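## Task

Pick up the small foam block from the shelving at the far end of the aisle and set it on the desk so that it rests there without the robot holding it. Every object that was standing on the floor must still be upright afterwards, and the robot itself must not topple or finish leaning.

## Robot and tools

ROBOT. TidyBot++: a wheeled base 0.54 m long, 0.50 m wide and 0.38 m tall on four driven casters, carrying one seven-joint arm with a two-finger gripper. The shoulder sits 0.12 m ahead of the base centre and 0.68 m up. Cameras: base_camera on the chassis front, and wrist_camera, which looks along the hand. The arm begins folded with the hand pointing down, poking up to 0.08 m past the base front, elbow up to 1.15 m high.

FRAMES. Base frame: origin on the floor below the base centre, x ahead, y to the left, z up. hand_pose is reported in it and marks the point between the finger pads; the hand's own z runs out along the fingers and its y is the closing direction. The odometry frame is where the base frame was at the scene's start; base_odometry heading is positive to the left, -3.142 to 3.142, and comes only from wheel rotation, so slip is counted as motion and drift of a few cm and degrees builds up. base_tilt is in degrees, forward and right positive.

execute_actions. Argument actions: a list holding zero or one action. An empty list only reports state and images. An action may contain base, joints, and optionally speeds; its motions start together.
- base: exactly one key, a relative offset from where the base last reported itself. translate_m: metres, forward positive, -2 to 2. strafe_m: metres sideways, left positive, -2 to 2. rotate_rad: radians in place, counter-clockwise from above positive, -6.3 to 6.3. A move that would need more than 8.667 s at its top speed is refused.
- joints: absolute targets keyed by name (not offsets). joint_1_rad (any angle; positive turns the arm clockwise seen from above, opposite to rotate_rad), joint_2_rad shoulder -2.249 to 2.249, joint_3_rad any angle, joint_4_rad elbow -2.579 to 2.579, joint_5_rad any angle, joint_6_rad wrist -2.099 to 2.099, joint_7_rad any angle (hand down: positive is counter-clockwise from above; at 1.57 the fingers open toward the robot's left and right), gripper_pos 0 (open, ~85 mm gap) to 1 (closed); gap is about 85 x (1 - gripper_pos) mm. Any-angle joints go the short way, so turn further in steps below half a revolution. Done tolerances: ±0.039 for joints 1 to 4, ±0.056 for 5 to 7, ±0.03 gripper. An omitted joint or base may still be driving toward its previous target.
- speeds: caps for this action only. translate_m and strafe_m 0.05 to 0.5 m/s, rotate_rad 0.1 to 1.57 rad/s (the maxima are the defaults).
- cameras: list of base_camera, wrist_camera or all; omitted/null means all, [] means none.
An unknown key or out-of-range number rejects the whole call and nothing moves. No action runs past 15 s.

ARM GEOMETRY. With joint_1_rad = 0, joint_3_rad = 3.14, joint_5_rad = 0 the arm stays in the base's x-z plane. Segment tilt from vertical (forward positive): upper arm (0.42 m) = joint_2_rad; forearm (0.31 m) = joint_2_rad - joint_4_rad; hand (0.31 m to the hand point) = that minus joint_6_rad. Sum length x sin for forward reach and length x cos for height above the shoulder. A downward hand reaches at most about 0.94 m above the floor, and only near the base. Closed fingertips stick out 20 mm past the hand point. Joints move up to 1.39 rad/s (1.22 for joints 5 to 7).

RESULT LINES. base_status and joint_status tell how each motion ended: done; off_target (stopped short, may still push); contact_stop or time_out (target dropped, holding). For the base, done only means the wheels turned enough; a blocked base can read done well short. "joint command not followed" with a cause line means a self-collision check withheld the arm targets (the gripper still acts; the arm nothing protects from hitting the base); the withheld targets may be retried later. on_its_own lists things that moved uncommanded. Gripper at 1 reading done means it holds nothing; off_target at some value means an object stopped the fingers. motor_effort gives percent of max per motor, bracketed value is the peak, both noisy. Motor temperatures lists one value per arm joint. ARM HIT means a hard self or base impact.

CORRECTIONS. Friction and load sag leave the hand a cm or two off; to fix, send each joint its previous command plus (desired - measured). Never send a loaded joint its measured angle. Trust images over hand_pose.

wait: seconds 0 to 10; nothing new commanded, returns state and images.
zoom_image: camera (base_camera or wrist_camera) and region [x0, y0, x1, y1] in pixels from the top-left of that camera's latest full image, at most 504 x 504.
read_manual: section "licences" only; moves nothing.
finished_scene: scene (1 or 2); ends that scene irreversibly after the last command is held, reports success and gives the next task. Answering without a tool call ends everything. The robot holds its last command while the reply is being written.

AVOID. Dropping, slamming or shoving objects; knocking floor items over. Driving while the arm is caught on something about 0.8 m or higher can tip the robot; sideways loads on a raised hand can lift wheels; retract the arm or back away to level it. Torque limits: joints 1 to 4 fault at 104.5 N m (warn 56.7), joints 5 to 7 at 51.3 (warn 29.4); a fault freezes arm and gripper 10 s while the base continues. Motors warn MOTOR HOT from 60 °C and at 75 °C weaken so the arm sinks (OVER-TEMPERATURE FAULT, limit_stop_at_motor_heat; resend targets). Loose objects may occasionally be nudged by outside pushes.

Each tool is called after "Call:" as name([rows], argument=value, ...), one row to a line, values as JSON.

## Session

Call:
execute_actions(actions=[])

Scene clock: 0.00 s.
Motor temperatures (°C, as the motors report them): [35 37 35 35 45 39 43]
base_odometry: x=+0.000 y=+0.000 heading=+0.000 (m, m, rad; odometry frame)
base_tilt: forward=-0.5 right=-0.2 (deg)
base_status: not commanded
joint_positions: joint_1_rad=-0.038 joint_2_rad=-0.361 joint_3_rad=+3.122 joint_4_rad=-2.511 joint_5_rad=+0.034 joint_6_rad=-0.882 joint_7_rad=+1.606 gripper_pos=+0.000
joint_status: not commanded
motor_effort: joint_1_rad=+0 joint_2_rad=-3 joint_3_rad=-1 joint_4_rad=+18 joint_5_rad=+0 joint_6_rad=+1 joint_7_rad=+0 (%)
hand_pose: x=+0.2673 y=+0.0010 z=+0.5939 quat_wxyz=(+0.017, +0.997, +0.056, +0.054) (m; base frame)
pictures: base_camera, wrist_camera
Images, in order (width x height): base_camera 644x364, wrist_camera 644x476.

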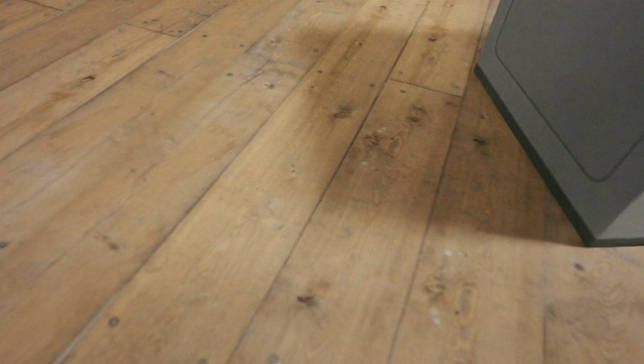

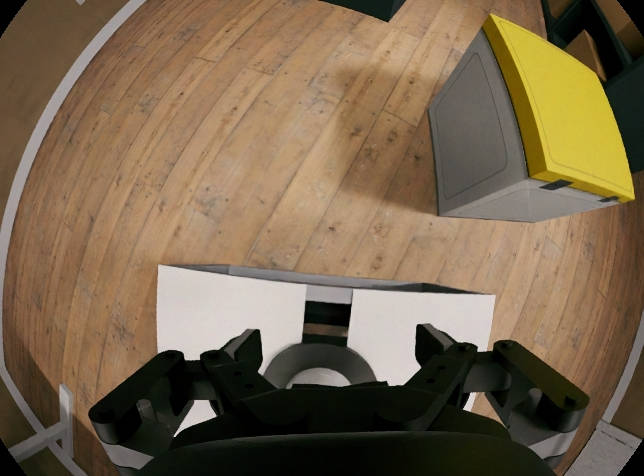

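Call:
execute_actions([
  {"joints": {"joint_1_rad": 0.4, "joint_3_rad": 3.16, "joint_5_rad": -0.03, "joint_6_rad": 0.1, "joint_7_rad": 1.545}},
], cameras=["wrist_camera"])

Scene clock: 1.83 s.
Motor temperatures (°C, as the motors report them): [35 37 35 35 45 39 43]
base_odometry: x=+0.000 y=+0.000 heading=+0.000 (m, m, rad; odometry frame)
base_tilt: forward=-0.4 right=-0.2 (deg)
base_status: not commanded
joint_positions: joint_1_rad=+0.375 joint_2_rad=-0.361 joint_3_rad=+3.144 joint_4_rad=-2.511 joint_5_rad=+0.006 joint_6_rad=+0.065 joint_7_rad=+1.576 gripper_pos=+0.000
joint_status: all done
motor_effort: joint_1_rad=+0(0) joint_2_rad=-6(6) joint_3_rad=-1(0) joint_4_rad=+19(19) joint_5_rad=+0(0) joint_6_rad=+7(7) joint_7_rad=+0(0) (%)
hand_pose: x=+0.4779 y=-0.1407 z=+0.7500 quat_wxyz=(+0.096, +0.849, -0.158, +0.494) (m; base frame)
pictures: wrist_camera
Images, in order (width x height): wrist_camera 644x476.

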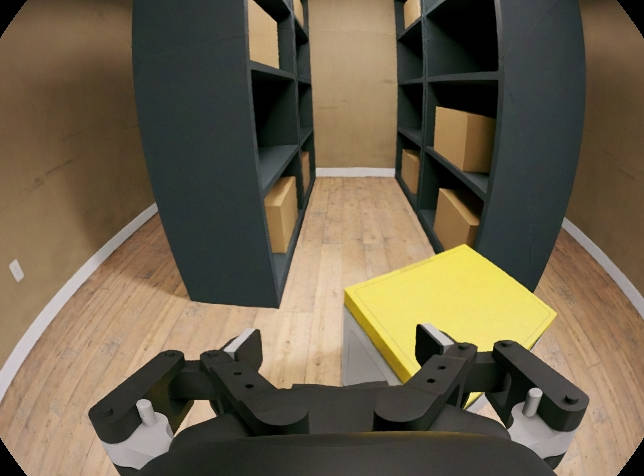

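Call:
execute_actions([
  {"base": {"rotate_rad": -0.38}, "joints": {"joint_1_rad": 1.6, "joint_6_rad": -0.5}},
], cameras=[])

Call:
execute_actions([
  {"base": {"strafe_m": 0.4}},
], cameras=["base_camera"])

Scene clock: 5.57 s.
Motor temperatures (°C, as the motors report them): [35 37 35 35 45 39 43]
base_odometry: x=+0.000 y=+0.000 heading=-0.378 (m, m, rad; odometry frame)
base_tilt: forward=-0.4 right=-0.1 (deg)
base_status: done
joint_positions: joint_1_rad=+1.574 joint_2_rad=-0.361 joint_3_rad=+3.148 joint_4_rad=-2.511 joint_5_rad=+0.006 joint_6_rad=-0.458 joint_7_rad=+1.576 gripper_pos=+0.000
joint_status: all done
motor_effort: joint_1_rad=+0(1) joint_2_rad=-4(7) joint_3_rad=+0(0) joint_4_rad=+17(19) joint_5_rad=+0(0) joint_6_rad=+4(7) joint_7_rad=+0(0) (%)
hand_pose: x=+0.1172 y=-0.2726 z=+0.6351 quat_wxyz=(+0.188, +0.682, -0.682, +0.184) (m; base frame)
pictures: none
No camera images: the call's "cameras" was empty. Leave "cameras" out to get every camera's image.

Scene clock: 7.70 s.
Motor temperatures (°C, as the motors report them): [35 37 35 35 45 39 43]
base_odometry: x=+0.148 y=+0.372 heading=-0.379 (m, m, rad; odometry frame)
base_tilt: forward=-0.5 right=-0.2 (deg)
base_status: done
joint_positions: joint_1_rad=+1.574 joint_2_rad=-0.362 joint_3_rad=+3.148 joint_4_rad=-2.512 joint_5_rad=+0.005 joint_6_rad=-0.461 joint_7_rad=+1.576 gripper_pos=+0.000
joint_status: not commanded
motor_effort: joint_1_rad=+0(0) joint_2_rad=-4(8) joint_3_rad=-1(0) joint_4_rad=+16(18) joint_5_rad=+0(0) joint_6_rad=+4(4) joint_7_rad=-1(0) (%)
hand_pose: x=+0.1172 y=-0.2718 z=+0.6347 quat_wxyz=(+0.187, +0.682, -0.683, +0.184) (m; base frame)
pictures: base_camera
Images, in order (width x height): base_camera 644x364.

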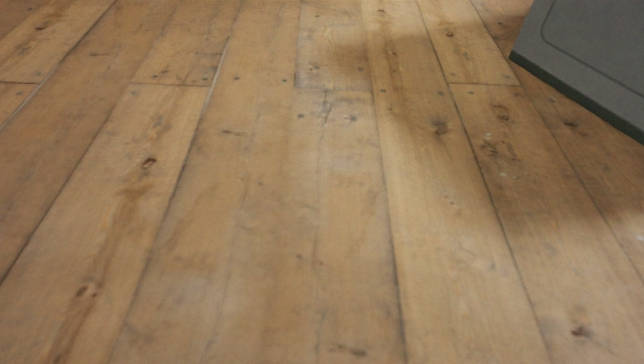

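Call:
execute_actions([
  {"base": {"translate_m": 0.8}},
])

Scene clock: 10.83 s.
Motor temperatures (°C, as the motors report them): [35 37 35 35 45 39 43]
base_odometry: x=+0.892 y=+0.076 heading=-0.379 (m, m, rad; odometry frame)
base_tilt: forward=-0.4 right=-0.1 (deg)
base_status: done
joint_positions: joint_1_rad=+1.574 joint_2_rad=-0.362 joint_3_rad=+3.149 joint_4_rad=-2.512 joint_5_rad=+0.004 joint_6_rad=-0.461 joint_7_rad=+1.576 gripper_pos=+0.000
joint_status: not commanded
motor_effort: joint_1_rad=+0(1) joint_2_rad=-4(4) joint_3_rad=-1(0) joint_4_rad=+17(17) joint_5_rad=+0(1) joint_6_rad=+4(4) joint_7_rad=+0(0) (%)
hand_pose: x=+0.1172 y=-0.2718 z=+0.6347 quat_wxyz=(+0.187, +0.682, -0.683, +0.184) (m; base frame)
pictures: base_camera, wrist_camera
Images, in order (width x height): base_camera 644x364, wrist_camera 644x476.

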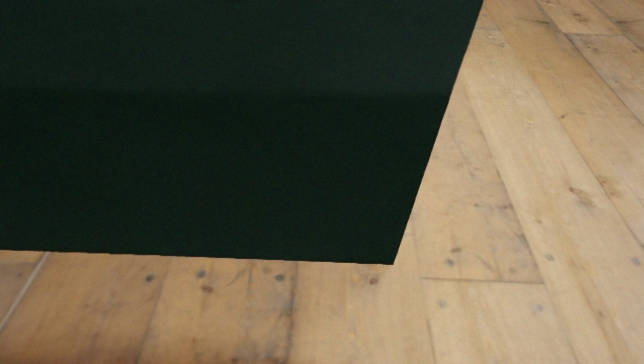

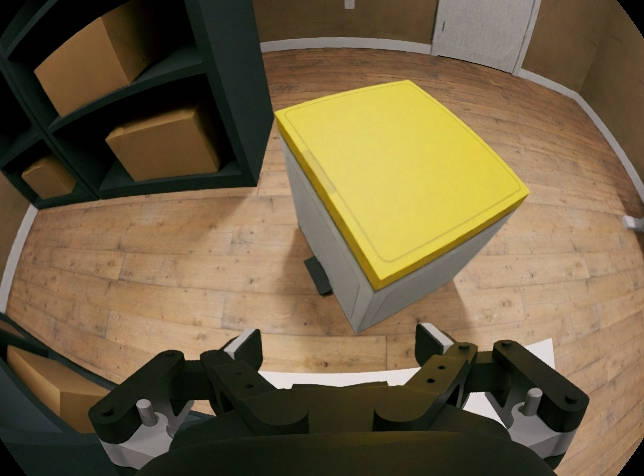

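Call:
execute_actions([
  {"base": {"strafe_m": -0.6}, "speeds": {"strafe_m": 0.11}},
])

Scene clock: 16.90 s.
Motor temperatures (°C, as the motors report them): [35 37 35 35 45 39 43]
base_odometry: x=+0.670 y=-0.482 heading=-0.379 (m, m, rad; odometry frame)
base_tilt: forward=-0.5 right=-0.1 (deg)
base_status: done
joint_positions: joint_1_rad=+1.574 joint_2_rad=-0.362 joint_3_rad=+3.149 joint_4_rad=-2.512 joint_5_rad=+0.004 joint_6_rad=-0.461 joint_7_rad=+1.576 gripper_pos=+0.000
joint_status: not commanded
motor_effort: joint_1_rad=+0(0) joint_2_rad=-4(5) joint_3_rad=-1(0) joint_4_rad=+17(18) joint_5_rad=+0(0) joint_6_rad=+4(4) joint_7_rad=+0(0) (%)
hand_pose: x=+0.1172 y=-0.2717 z=+0.6347 quat_wxyz=(+0.187, +0.682, -0.683, +0.184) (m; base frame)
pictures: base_camera, wrist_camera
Images, in order (width x height): base_camera 644x364, wrist_camera 644x476.

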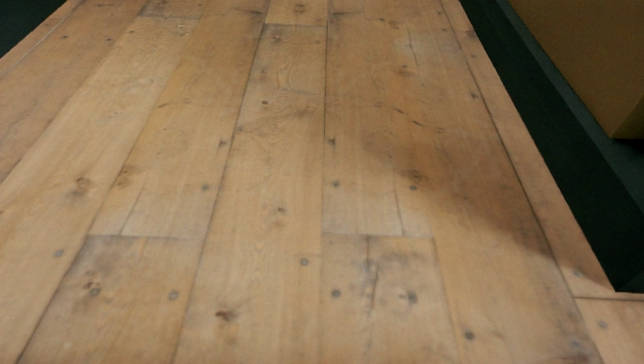

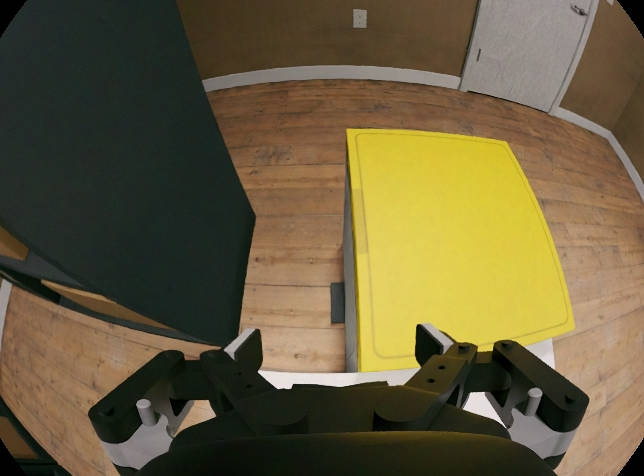

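Call:
execute_actions([
  {"base": {"strafe_m": 0.13}, "joints": {"joint_1_rad": -0.03, "joint_6_rad": 0.4}},
], cameras=[])

Call:
execute_actions([
  {"base": {"rotate_rad": -0.025}},
], cameras=["base_camera"])

Call:
execute_actions([
  {"base": {"translate_m": 1.0}},
])

Scene clock: 19.93 s.
Motor temperatures (°C, as the motors report them): [35 37 35 35 45 39 43]
base_odometry: x=+0.719 y=-0.361 heading=-0.379 (m, m, rad; odometry frame)
base_tilt: forward=-0.4 right=-0.1 (deg)
base_status: done
joint_positions: joint_1_rad=-0.004 joint_2_rad=-0.363 joint_3_rad=+3.149 joint_4_rad=-2.514 joint_5_rad=+0.004 joint_6_rad=+0.359 joint_7_rad=+1.576 gripper_pos=+0.000
joint_status: all done
motor_effort: joint_1_rad=+0(0) joint_2_rad=-6(7) joint_3_rad=-1(1) joint_4_rad=+19(19) joint_5_rad=+0(0) joint_6_rad=+8(8) joint_7_rad=+0(1) (%)
hand_pose: x=+0.5365 y=+0.0004 z=+0.8345 quat_wxyz=(+0.002, +0.781, +0.002, +0.625) (m; base frame)
pictures: none
No camera images: the call's "cameras" was empty. Leave "cameras" out to get every camera's image.

Scene clock: 20.47 s.
Motor temperatures (°C, as the motors report them): [35 37 35 35 45 39 43]
base_odometry: x=+0.719 y=-0.361 heading=-0.403 (m, m, rad; odometry frame)
base_tilt: forward=-0.4 right=-0.1 (deg)
base_status: done
joint_positions: joint_1_rad=-0.006 joint_2_rad=-0.363 joint_3_rad=+3.150 joint_4_rad=-2.514 joint_5_rad=+0.004 joint_6_rad=+0.359 joint_7_rad=+1.576 gripper_pos=+0.000
joint_status: not commanded
motor_effort: joint_1_rad=+0(2) joint_2_rad=-6(9) joint_3_rad=-2(3) joint_4_rad=+20(21) joint_5_rad=+0(0) joint_6_rad=+8(8) joint_7_rad=+0(0) (%)
hand_pose: x=+0.5365 y=+0.0003 z=+0.8346 quat_wxyz=(+0.002, +0.781, +0.002, +0.625) (m; base frame)
pictures: base_camera
Images, in order (width x height): base_camera 644x364.

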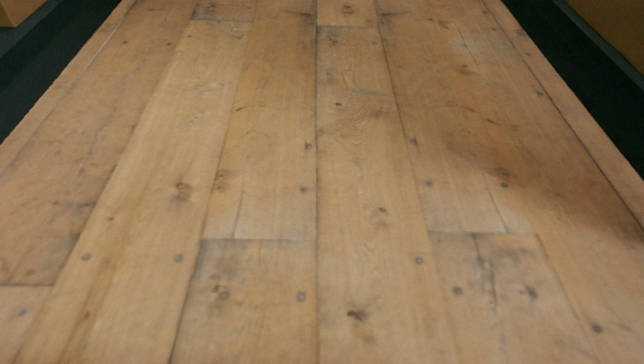

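Scene clock: 23.83 s.
Motor temperatures (°C, as the motors report them): [35 37 35 35 45 39 43]
base_odometry: x=+1.639 y=-0.752 heading=-0.403 (m, m, rad; odometry frame)
base_tilt: forward=-0.4 right=-0.2 (deg)
base_status: done
joint_positions: joint_1_rad=-0.006 joint_2_rad=-0.362 joint_3_rad=+3.150 joint_4_rad=-2.514 joint_5_rad=+0.004 joint_6_rad=+0.360 joint_7_rad=+1.576 gripper_pos=+0.000
joint_status: not commanded
motor_effort: joint_1_rad=+0(1) joint_2_rad=-7(9) joint_3_rad=-1(0) joint_4_rad=+20(20) joint_5_rad=+0(0) joint_6_rad=+8(8) joint_7_rad=+0(0) (%)
hand_pose: x=+0.5366 y=+0.0003 z=+0.8348 quat_wxyz=(+0.002, +0.781, +0.002, +0.625) (m; base frame)
pictures: base_camera, wrist_camera
Images, in order (width x height): base_camera 644x364, wrist_camera 644x476.

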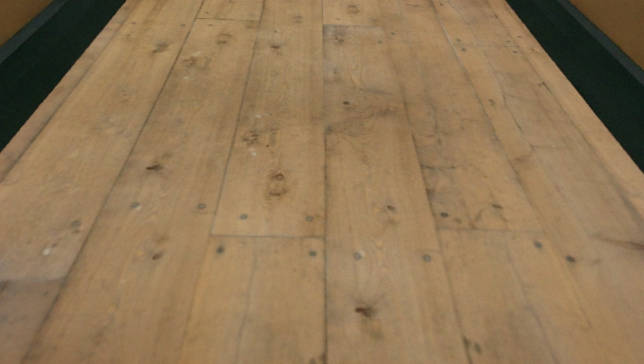

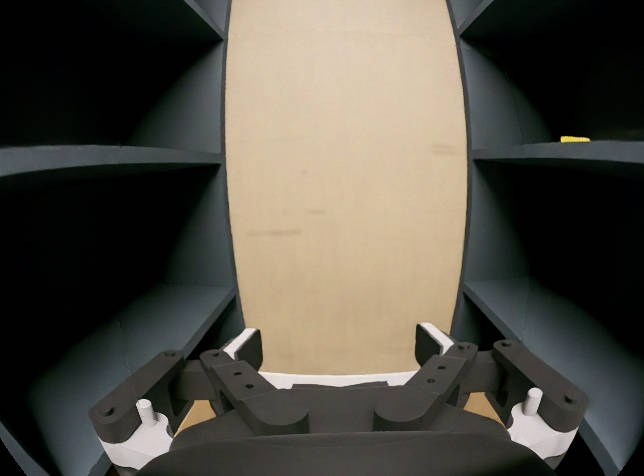

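Call:
execute_actions([
  {"base": {"translate_m": 0.7}, "joints": {"joint_1_rad": 1.6, "joint_2_rad": -0.61, "joint_4_rad": -1.69, "joint_6_rad": -0.94}},
])

Scene clock: 27.03 s.
Motor temperatures (°C, as the motors report them): [35 37 35 35 45 39 43]
base_odometry: x=+2.283 y=-1.026 heading=-0.403 (m, m, rad; odometry frame)
base_tilt: forward=-0.4 right=-0.2 (deg)
base_status: done
joint_positions: joint_1_rad=+1.574 joint_2_rad=-0.594 joint_3_rad=+3.151 joint_4_rad=-1.700 joint_5_rad=+0.003 joint_6_rad=-0.898 joint_7_rad=+1.576 gripper_pos=+0.000
joint_status: all done
motor_effort: joint_1_rad=+0(2) joint_2_rad=+0(8) joint_3_rad=+0(1) joint_4_rad=+21(22) joint_5_rad=+0(0) joint_6_rad=+7(8) joint_7_rad=+0(0) (%)
hand_pose: x=+0.1141 y=-0.3281 z=+1.0404 quat_wxyz=(+0.383, +0.593, -0.599, +0.378) (m; base frame)
pictures: base_camera, wrist_camera
Images, in order (width x height): base_camera 644x364, wrist_camera 644x476.

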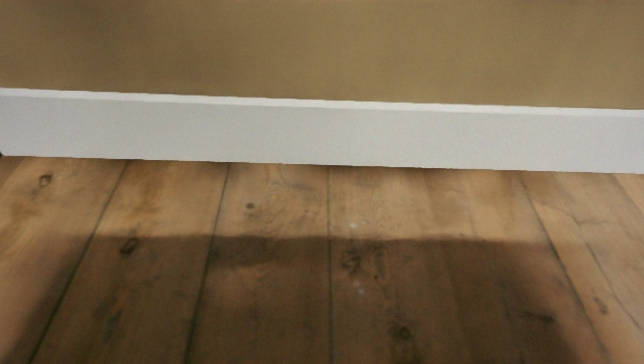

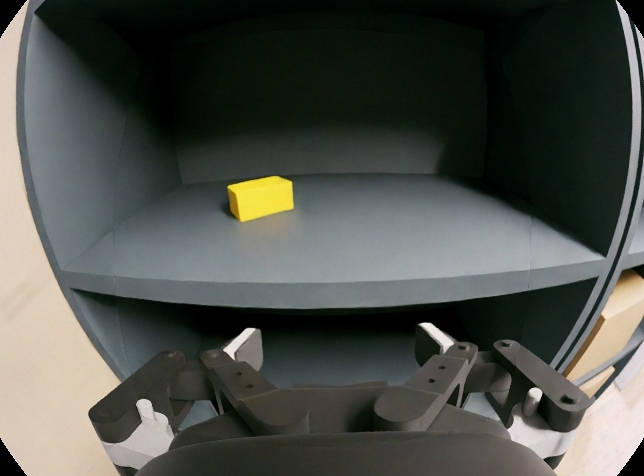

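Call:
zoom_image(camera="wrist_camera", region=[200, 155, 320, 245])

Region (200, 155, 320, 245) of wrist_camera's 644x476 image, scaled by 4.200; it fills the top 378 rows of this view, and the rest is white.

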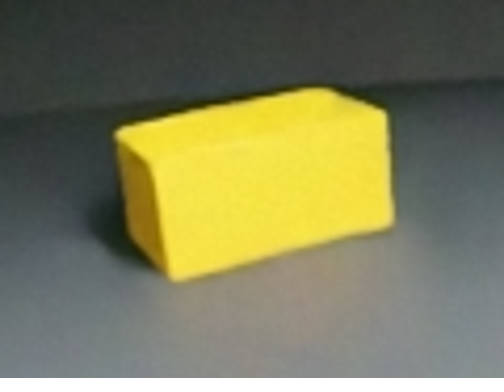

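Call:
execute_actions([
  {"base": {"translate_m": 0.25}, "joints": {"joint_1_rad": 1.212, "joint_2_rad": -0.2, "joint_4_rad": -1.28, "joint_5_rad": 0.99, "joint_6_rad": -1.6, "joint_7_rad": 0.552}},
])

Scene clock: 30.10 s.
Motor temperatures (°C, as the motors report them): [35 37 35 35 45 39 43]
base_odometry: x=+2.513 y=-1.124 heading=-0.402 (m, m, rad; odometry frame)
base_tilt: forward=-0.4 right=-0.2 (deg)
base_status: done
joint_positions: joint_1_rad=+1.235 joint_2_rad=-0.203 joint_3_rad=+3.153 joint_4_rad=-1.291 joint_5_rad=+0.958 joint_6_rad=-1.558 joint_7_rad=+0.576 gripper_pos=+0.000
joint_status: all done
motor_effort: joint_1_rad=+0(0) joint_2_rad=-10(13) joint_3_rad=-2(3) joint_4_rad=+17(20) joint_5_rad=+6(6) joint_6_rad=+3(8) joint_7_rad=-1(0) (%)
hand_pose: x=-0.0330 y=-0.3466 z=+1.0824 quat_wxyz=(+0.471, +0.277, -0.822, +0.160) (m; base frame)
pictures: base_camera, wrist_camera
Images, in order (width x height): base_camera 644x364, wrist_camera 644x476.

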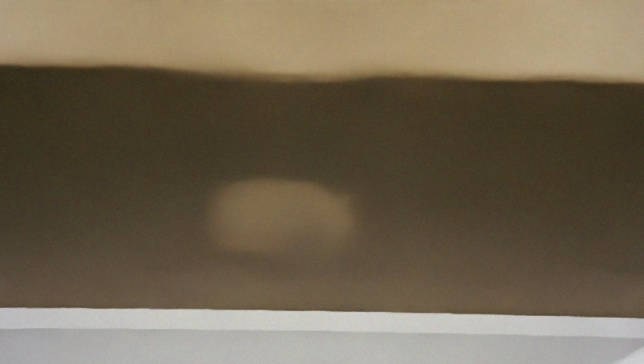

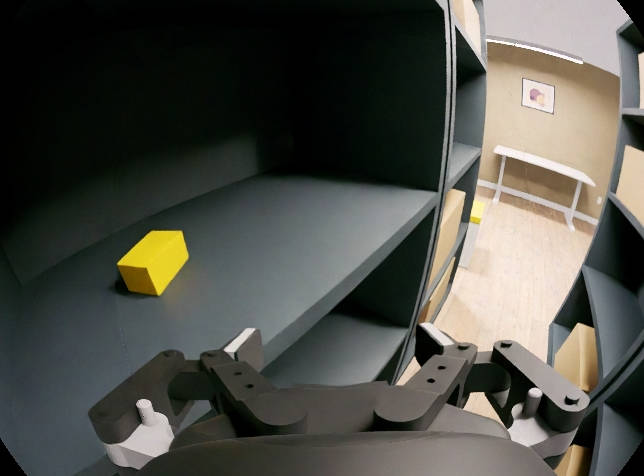

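Call:
execute_actions([
  {"joints": {"joint_2_rad": 0.378, "joint_4_rad": -0.7}},
], cameras=["wrist_camera"])

Scene clock: 32.13 s.
Motor temperatures (°C, as the motors report them): [35 37 35 35 45 39 43]
base_odometry: x=+2.513 y=-1.124 heading=-0.403 (m, m, rad; odometry frame)
base_tilt: forward=-0.4 right=-0.2 (deg)
base_status: not commanded
joint_positions: joint_1_rad=+1.235 joint_2_rad=+0.349 joint_3_rad=+3.153 joint_4_rad=-0.705 joint_5_rad=+0.960 joint_6_rad=-1.563 joint_7_rad=+0.576 gripper_pos=+0.000
joint_status: all done
motor_effort: joint_1_rad=-1(3) joint_2_rad=-25(33) joint_3_rad=+0(1) joint_4_rad=+16(18) joint_5_rad=+6(9) joint_6_rad=+4(4) joint_7_rad=-1(0) (%)
hand_pose: x=+0.0423 y=-0.5616 z=+1.0795 quat_wxyz=(+0.474, +0.268, -0.821, +0.173) (m; base frame)
pictures: wrist_camera
Images, in order (width x height): wrist_camera 644x476.

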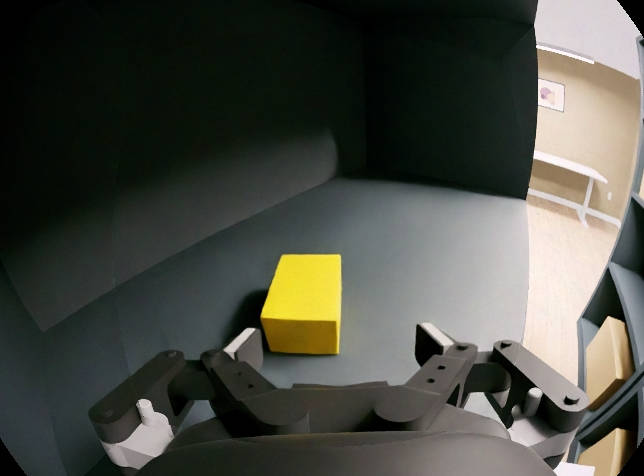

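Call:
execute_actions([
  {"joints": {"joint_1_rad": 1.518, "joint_2_rad": 0.35, "joint_4_rad": -0.515, "joint_5_rad": 0.6, "joint_6_rad": -1.31, "joint_7_rad": 1.02}},
], cameras=["wrist_camera"])

Scene clock: 36.40 s.
Motor temperatures (°C, as the motors report them): [35 37 35 35 45 39 43]
base_odometry: x=+2.513 y=-1.124 heading=-0.403 (m, m, rad; odometry frame)
base_tilt: forward=-0.4 right=-0.1 (deg)
base_status: not commanded
joint_positions: joint_1_rad=+1.498 joint_2_rad=+0.358 joint_3_rad=+3.153 joint_4_rad=-0.525 joint_5_rad=+0.634 joint_6_rad=-1.350 joint_7_rad=+0.993 gripper_pos=+0.000
joint_status: all done
motor_effort: joint_1_rad=-1(2) joint_2_rad=-31(34) joint_3_rad=-1(1) joint_4_rad=+17(18) joint_5_rad=+3(7) joint_6_rad=+6(7) joint_7_rad=+0(1) (%)
hand_pose: x=-0.0207 y=-0.6083 z=+1.1303 quat_wxyz=(+0.460, +0.368, -0.773, +0.236) (m; base frame)
pictures: wrist_camera
Images, in order (width x height): wrist_camera 644x476.

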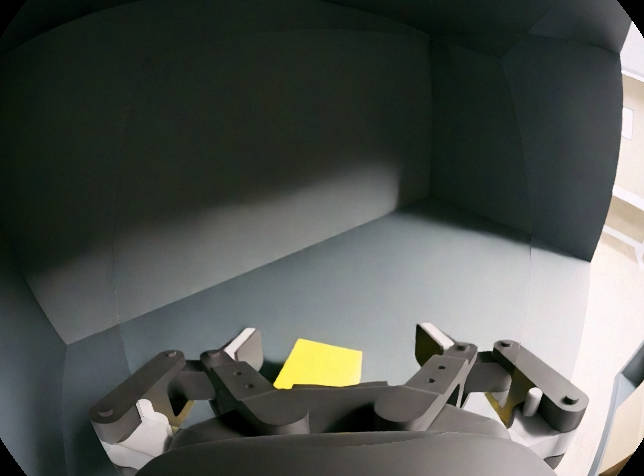

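Call:
execute_actions([
  {"joints": {"joint_1_rad": 1.452, "joint_2_rad": 0.345, "joint_4_rad": -0.712, "joint_5_rad": 0.692, "joint_6_rad": -1.213, "joint_7_rad": 0.878}},
], cameras=["wrist_camera"])

Scene clock: 37.93 s.
Motor temperatures (°C, as the motors report them): [35 37 35 35 45 39 43]
base_odometry: x=+2.513 y=-1.124 heading=-0.403 (m, m, rad; odometry frame)
base_tilt: forward=-0.4 right=-0.1 (deg)
base_status: not commanded
joint_positions: joint_1_rad=+1.475 joint_2_rad=+0.355 joint_3_rad=+3.153 joint_4_rad=-0.706 joint_5_rad=+0.656 joint_6_rad=-1.256 joint_7_rad=+0.907 gripper_pos=+0.000
joint_status: all done
motor_effort: joint_1_rad=+0(2) joint_2_rad=-33(35) joint_3_rad=+0(0) joint_4_rad=+19(19) joint_5_rad=+4(5) joint_6_rad=+5(6) joint_7_rad=-1(0) (%)
hand_pose: x=-0.0058 y=-0.6322 z=+1.0727 quat_wxyz=(+0.447, +0.385, -0.777, +0.219) (m; base frame)
pictures: wrist_camera
Images, in order (width x height): wrist_camera 644x476.

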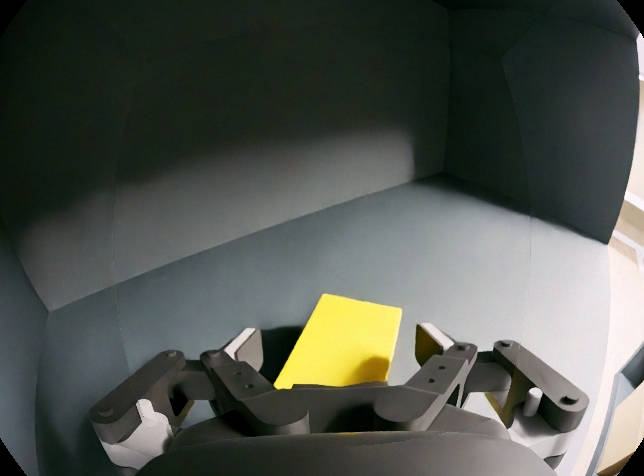

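Call:
execute_actions([
  {"joints": {"joint_2_rad": 0.296, "joint_4_rad": -0.897, "joint_5_rad": 0.732, "joint_6_rad": -1.102, "joint_7_rad": 0.782}},
], cameras=["wrist_camera"])

Scene clock: 39.30 s.
Motor temperatures (°C, as the motors report them): [35 37 35 35 45 39 43]
base_odometry: x=+2.513 y=-1.124 heading=-0.403 (m, m, rad; odometry frame)
base_tilt: forward=-0.4 right=-0.1 (deg)
base_status: not commanded
joint_positions: joint_1_rad=+1.475 joint_2_rad=+0.317 joint_3_rad=+3.153 joint_4_rad=-0.889 joint_5_rad=+0.696 joint_6_rad=-1.145 joint_7_rad=+0.812 gripper_pos=+0.000
joint_status: all done
motor_effort: joint_1_rad=+0(0) joint_2_rad=-32(33) joint_3_rad=+0(0) joint_4_rad=+20(20) joint_5_rad=+4(3) joint_6_rad=+4(5) joint_7_rad=+0(0) (%)
hand_pose: x=-0.0070 y=-0.6359 z=+1.0368 quat_wxyz=(+0.449, +0.386, -0.777, +0.217) (m; base frame)
pictures: wrist_camera
Images, in order (width x height): wrist_camera 644x476.

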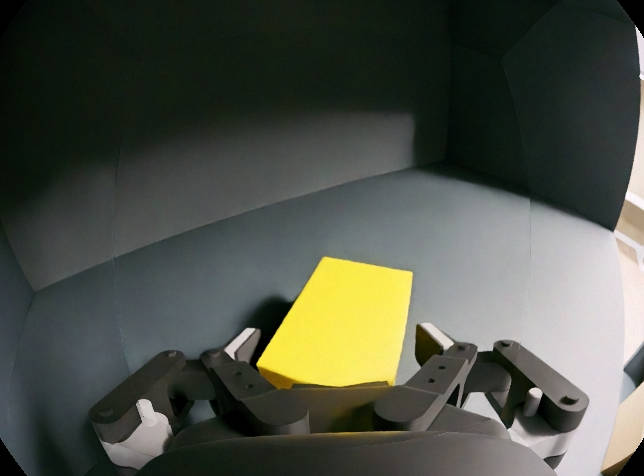

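Call:
execute_actions([
  {"joints": {"gripper_pos": 1.0}},
], cameras=["wrist_camera"])

Scene clock: 40.63 s.
Motor temperatures (°C, as the motors report them): [35 37 35 35 45 39 43]
base_odometry: x=+2.513 y=-1.124 heading=-0.403 (m, m, rad; odometry frame)
base_tilt: forward=-0.4 right=-0.1 (deg)
base_status: not commanded
joint_positions: joint_1_rad=+1.475 joint_2_rad=+0.311 joint_3_rad=+3.153 joint_4_rad=-0.889 joint_5_rad=+0.698 joint_6_rad=-1.143 joint_7_rad=+0.812 gripper_pos=+0.394
joint_status: gripper_pos off_target (ended at +0.394, target +1.000)
motor_effort: joint_1_rad=+0(1) joint_2_rad=-32(33) joint_3_rad=-1(0) joint_4_rad=+20(21) joint_5_rad=+5(5) joint_6_rad=+5(5) joint_7_rad=+0(0) (%)
hand_pose: x=-0.0074 y=-0.6339 z=+1.0410 quat_wxyz=(+0.451, +0.384, -0.775, +0.219) (m; base frame)
pictures: wrist_camera
Images, in order (width x height): wrist_camera 644x476.

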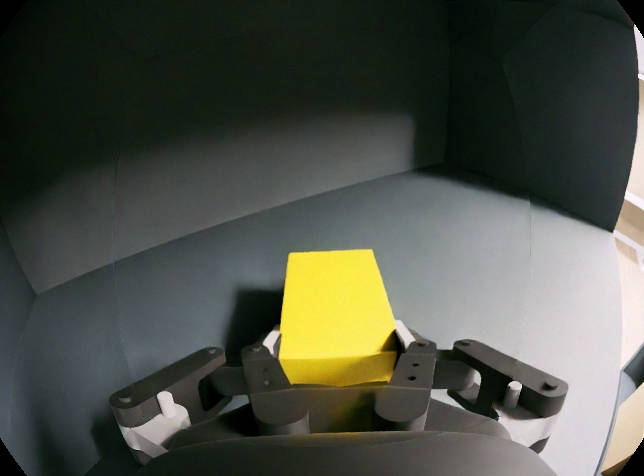

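Call:
execute_actions([
  {"joints": {"joint_2_rad": -0.42, "joint_4_rad": -1.5}},
], cameras=["wrist_camera"])

Scene clock: 42.87 s.
Motor temperatures (°C, as the motors report them): [35 37 35 35 45 39 43]
base_odometry: x=+2.513 y=-1.124 heading=-0.403 (m, m, rad; odometry frame)
base_tilt: forward=-0.4 right=-0.1 (deg)
base_status: not commanded
joint_positions: joint_1_rad=+1.475 joint_2_rad=-0.411 joint_3_rad=+3.153 joint_4_rad=-1.491 joint_5_rad=+0.698 joint_6_rad=-1.142 joint_7_rad=+0.812 gripper_pos=+0.394
joint_status: all done
motor_effort: joint_1_rad=+0(0) joint_2_rad=-5(33) joint_3_rad=-2(2) joint_4_rad=+20(21) joint_5_rad=+4(5) joint_6_rad=+6(6) joint_7_rad=+0(0) (%)
hand_pose: x=-0.0353 y=-0.3400 z=+1.0848 quat_wxyz=(+0.466, +0.355, -0.765, +0.269) (m; base frame)
pictures: wrist_camera
Images, in order (width x height): wrist_camera 644x476.

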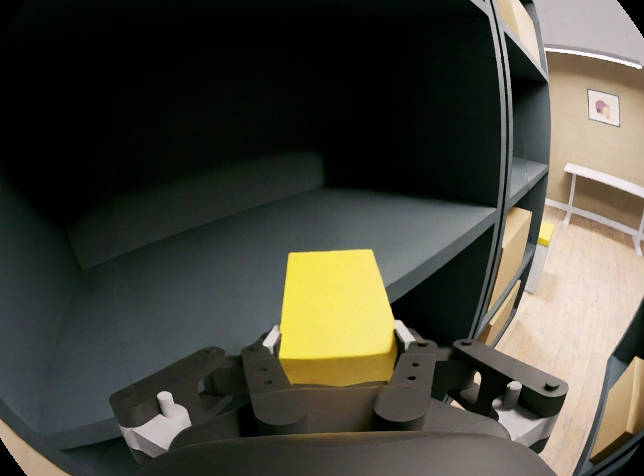

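Call:
execute_actions([
  {"base": {"translate_m": -2.0}, "joints": {"joint_1_rad": 3.17, "joint_5_rad": -0.03, "joint_6_rad": -0.65, "joint_7_rad": 1.6}},
])

Scene clock: 48.60 s.
Motor temperatures (°C, as the motors report them): [35 37 35 35 45 39 43]
base_odometry: x=+0.673 y=-0.339 heading=-0.403 (m, m, rad; odometry frame)
base_tilt: forward=-0.4 right=-0.1 (deg)
base_status: done
joint_positions: joint_1_rad=+3.144 joint_2_rad=-0.413 joint_3_rad=+3.156 joint_4_rad=-1.495 joint_5_rad=+0.006 joint_6_rad=-0.692 joint_7_rad=+1.570 gripper_pos=+0.394
joint_status: all done
motor_effort: joint_1_rad=+0(0) joint_2_rad=-6(10) joint_3_rad=+0(3) joint_4_rad=+21(22) joint_5_rad=+0(5) joint_6_rad=+8(8) joint_7_rad=+0(1) (%)
hand_pose: x=-0.2948 y=+0.0090 z=+1.1521 quat_wxyz=(+0.632, -0.007, -0.775, -0.005) (m; base frame)
pictures: base_camera, wrist_camera
Images, in order (width x height): base_camera 644x364, wrist_camera 644x476.

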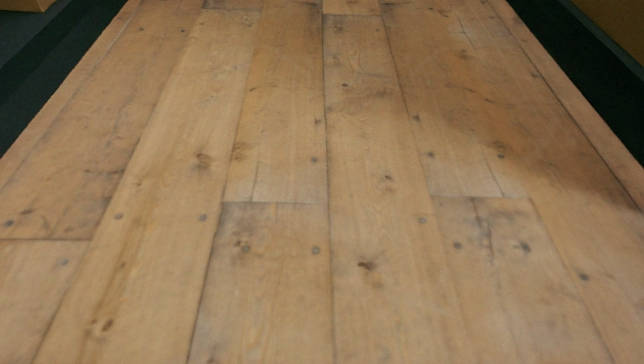

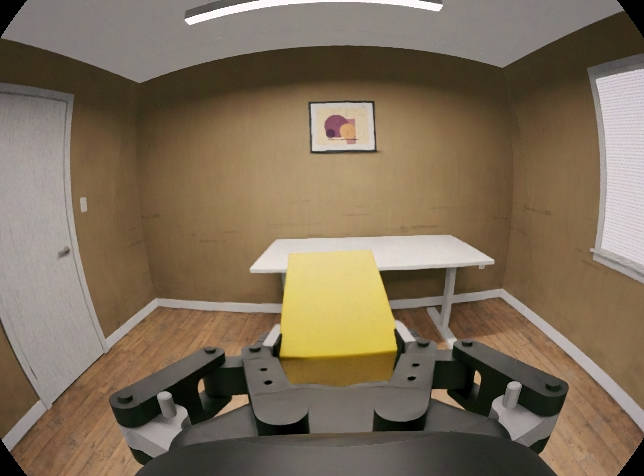

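Call:
execute_actions([
  {"base": {"translate_m": -1.0}, "joints": {"joint_2_rad": 0.16, "joint_3_rad": 3.125, "joint_4_rad": -1.47, "joint_6_rad": -0.415}},
], cameras=["wrist_camera"])

Scene clock: 52.37 s.
Motor temperatures (°C, as the motors report them): [35 37 35 35 45 39 43]
base_odometry: x=-0.247 y=+0.053 heading=-0.403 (m, m, rad; odometry frame)
base_tilt: forward=-0.5 right=-0.2 (deg)
base_status: done
joint_positions: joint_1_rad=+3.144 joint_2_rad=+0.167 joint_3_rad=+3.143 joint_4_rad=-1.480 joint_5_rad=+0.005 joint_6_rad=-0.456 joint_7_rad=+1.570 gripper_pos=+0.394
joint_status: all done
motor_effort: joint_1_rad=+0(0) joint_2_rad=-29(34) joint_3_rad=-1(1) joint_4_rad=+22(24) joint_5_rad=+0(0) joint_6_rad=+7(8) joint_7_rad=+0(0) (%)
hand_pose: x=-0.5325 y=+0.0017 z=+0.9146 quat_wxyz=(+0.496, +0.000, -0.868, -0.003) (m; base frame)
pictures: wrist_camera
Images, in order (width x height): wrist_camera 644x476.

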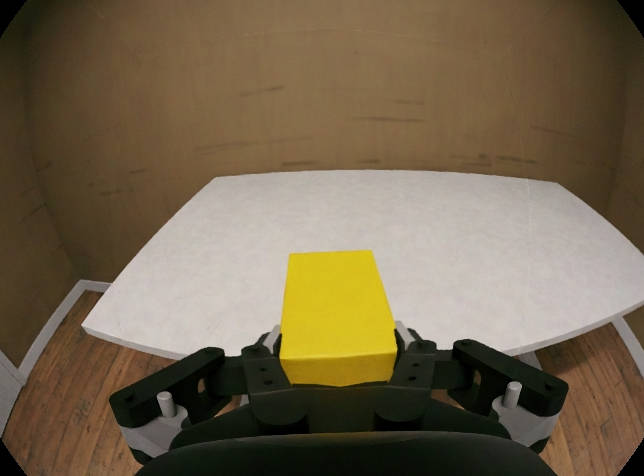

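Call:
execute_actions([
  {"base": {"translate_m": -0.27}, "joints": {"joint_2_rad": 0.245, "joint_4_rad": -1.665, "joint_6_rad": -0.142}},
], cameras=["wrist_camera"])

Scene clock: 54.60 s.
Motor temperatures (°C, as the motors report them): [35 37 35 35 45 39 43]
base_odometry: x=-0.495 y=+0.159 heading=-0.403 (m, m, rad; odometry frame)
base_tilt: forward=-0.5 right=-0.2 (deg)
base_status: done
joint_positions: joint_1_rad=+3.145 joint_2_rad=+0.251 joint_3_rad=+3.142 joint_4_rad=-1.662 joint_5_rad=+0.005 joint_6_rad=-0.184 joint_7_rad=+1.570 gripper_pos=+0.394
joint_status: all done
motor_effort: joint_1_rad=+0(1) joint_2_rad=-32(36) joint_3_rad=-2(2) joint_4_rad=+21(22) joint_5_rad=+0(0) joint_6_rad=+7(8) joint_7_rad=+0(0) (%)
hand_pose: x=-0.5508 y=+0.0009 z=+0.8279 quat_wxyz=(+0.499, +0.000, -0.866, -0.002) (m; base frame)
pictures: wrist_camera
Images, in order (width x height): wrist_camera 644x476.

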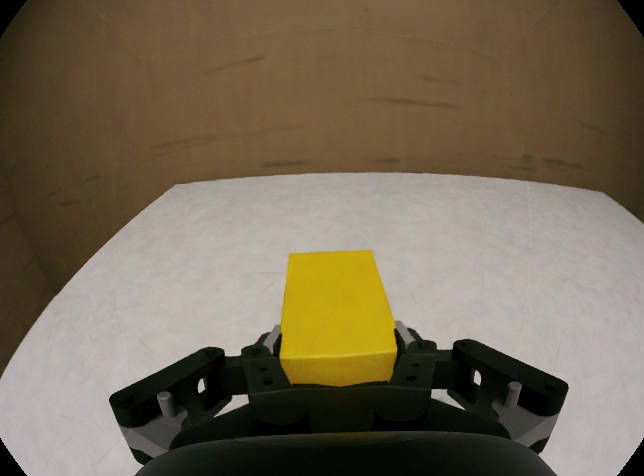

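Call:
execute_actions([
  {"joints": {"joint_2_rad": 0.295, "joint_4_rad": -1.752, "joint_6_rad": -0.018}},
], cameras=["wrist_camera"])

Scene clock: 55.93 s.
Motor temperatures (°C, as the motors report them): [35 37 35 35 45 39 43]
base_odometry: x=-0.495 y=+0.159 heading=-0.403 (m, m, rad; odometry frame)
base_tilt: forward=-0.4 right=-0.1 (deg)
base_status: not commanded
joint_positions: joint_1_rad=+3.145 joint_2_rad=+0.289 joint_3_rad=+3.142 joint_4_rad=-1.748 joint_5_rad=+0.005 joint_6_rad=-0.061 joint_7_rad=+1.570 gripper_pos=+0.394
joint_status: all done
motor_effort: joint_1_rad=+0(0) joint_2_rad=-32(34) joint_3_rad=-2(1) joint_4_rad=+20(22) joint_5_rad=+0(0) joint_6_rad=+7(8) joint_7_rad=+0(0) (%)
hand_pose: x=-0.5506 y=+0.0007 z=+0.7869 quat_wxyz=(+0.498, +0.001, -0.867, -0.002) (m; base frame)
pictures: wrist_camera
Images, in order (width x height): wrist_camera 644x476.

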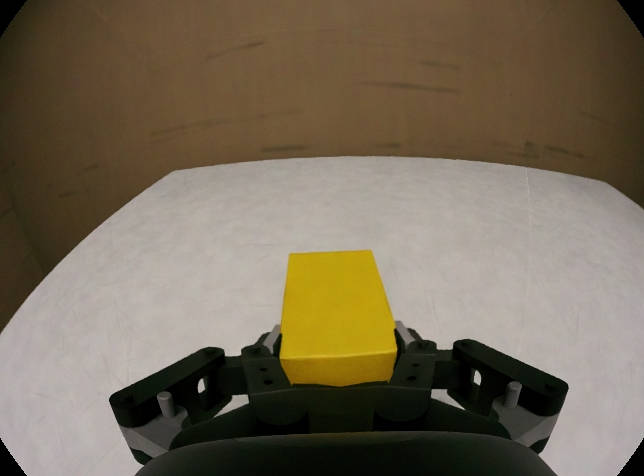

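Call:
execute_actions([
  {"joints": {"joint_2_rad": 0.315, "joint_4_rad": -1.79, "joint_6_rad": 0.047}},
], cameras=[])

Scene clock: 58.57 s.
Motor temperatures (°C, as the motors report them): [35 37 35 35 45 39 43]
base_odometry: x=-0.495 y=+0.159 heading=-0.403 (m, m, rad; odometry frame)
base_tilt: forward=-0.4 right=-0.1 (deg)
base_status: not commanded
joint_positions: joint_1_rad=+3.145 joint_2_rad=+0.303 joint_3_rad=+3.142 joint_4_rad=-1.784 joint_5_rad=+0.005 joint_6_rad=+0.006 joint_7_rad=+1.570 gripper_pos=+0.394
joint_status: all done
motor_effort: joint_1_rad=+0(0) joint_2_rad=-32(33) joint_3_rad=-1(2) joint_4_rad=+20(21) joint_5_rad=+0(0) joint_6_rad=+7(8) joint_7_rad=+0(0) (%)
hand_pose: x=-0.5514 y=+0.0006 z=+0.7761 quat_wxyz=(+0.506, +0.001, -0.863, -0.002) (m; base frame)
pictures: none
No camera images: the call's "cameras" was empty. Leave "cameras" out to get every camera's image.

Call:
execute_actions([
  {"joints": {"joint_2_rad": 0.335}},
], cameras=[])

Scene clock: 59.30 s.
Motor temperatures (°C, as the motors report them): [35 37 35 35 45 39 43]
base_odometry: x=-0.495 y=+0.159 heading=-0.403 (m, m, rad; odometry frame)
base_tilt: forward=-0.5 right=-0.1 (deg)
base_status: not commanded
joint_positions: joint_1_rad=+3.145 joint_2_rad=+0.309 joint_3_rad=+3.142 joint_4_rad=-1.784 joint_5_rad=+0.005 joint_6_rad=+0.011 joint_7_rad=+1.570 gripper_pos=+0.394
joint_status: all done
motor_effort: joint_1_rad=+0(0) joint_2_rad=-31(33) joint_3_rad=-1(2) joint_4_rad=+18(20) joint_5_rad=+0(0) joint_6_rad=+6(8) joint_7_rad=-1(1) (%)
hand_pose: x=-0.5529 y=+0.0006 z=+0.7736 quat_wxyz=(+0.505, +0.001, -0.863, -0.002) (m; base frame)
pictures: none
No camera images: the call's "cameras" was empty. Leave "cameras" out to get every camera's image.

Contact detected. Release.

Call:
execute_actions([
  {"joints": {"gripper_pos": 0.0, "joint_2_rad": 0.32}},
], cameras=["wrist_camera"])

Call:
execute_actions([
  {"joints": {"joint_2_rad": 0.05, "joint_4_rad": -1.95}},
], cameras=["wrist_camera"])

Scene clock: 60.57 s.
Motor temperatures (°C, as the motors report them): [35 37 35 35 45 39 43]
base_odometry: x=-0.495 y=+0.159 heading=-0.403 (m, m, rad; odometry frame)
base_tilt: forward=-0.4 right=-0.1 (deg)
base_status: not commanded
joint_positions: joint_1_rad=+3.145 joint_2_rad=+0.309 joint_3_rad=+3.142 joint_4_rad=-1.784 joint_5_rad=+0.005 joint_6_rad=+0.011 joint_7_rad=+1.570 gripper_pos=+0.000
joint_status: all done
motor_effort: joint_1_rad=+0(0) joint_2_rad=-32(33) joint_3_rad=-1(2) joint_4_rad=+20(20) joint_5_rad=+0(0) joint_6_rad=+7(7) joint_7_rad=+0(0) (%)
hand_pose: x=-0.5529 y=+0.0006 z=+0.7736 quat_wxyz=(+0.505, +0.001, -0.863, -0.002) (m; base frame)
pictures: wrist_camera
Images, in order (width x height): wrist_camera 644x476.

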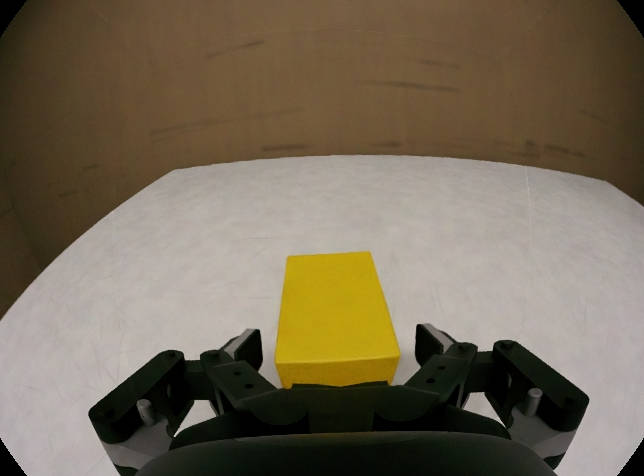

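Scene clock: 61.90 s.
Motor temperatures (°C, as the motors report them): [35 37 35 35 45 39 43]
base_odometry: x=-0.495 y=+0.159 heading=-0.403 (m, m, rad; odometry frame)
base_tilt: forward=-0.5 right=-0.1 (deg)
base_status: not commanded
joint_positions: joint_1_rad=+3.145 joint_2_rad=+0.051 joint_3_rad=+3.142 joint_4_rad=-1.937 joint_5_rad=+0.005 joint_6_rad=+0.011 joint_7_rad=+1.570 gripper_pos=+0.000
joint_status: all done
motor_effort: joint_1_rad=+0(0) joint_2_rad=-23(33) joint_3_rad=-1(2) joint_4_rad=+21(22) joint_5_rad=+0(0) joint_6_rad=+8(8) joint_7_rad=+0(0) (%)
hand_pose: x=-0.4757 y=+0.0004 z=+0.8513 quat_wxyz=(+0.550, +0.001, -0.835, -0.002) (m; base frame)
pictures: wrist_camera
Images, in order (width x height): wrist_camera 644x476.

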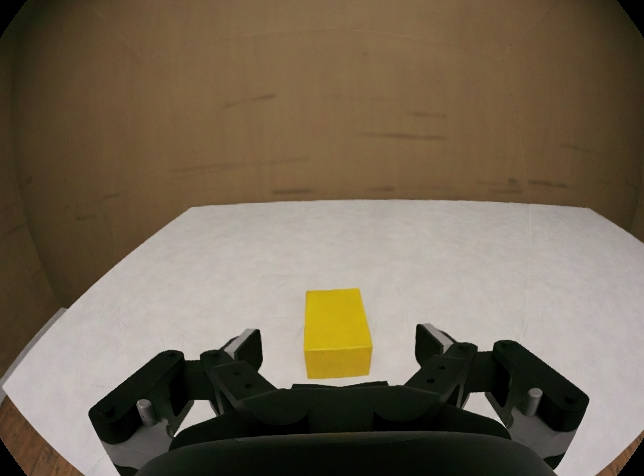

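Call:
finished_scene(scene=2)

The scene is finished: the task was done.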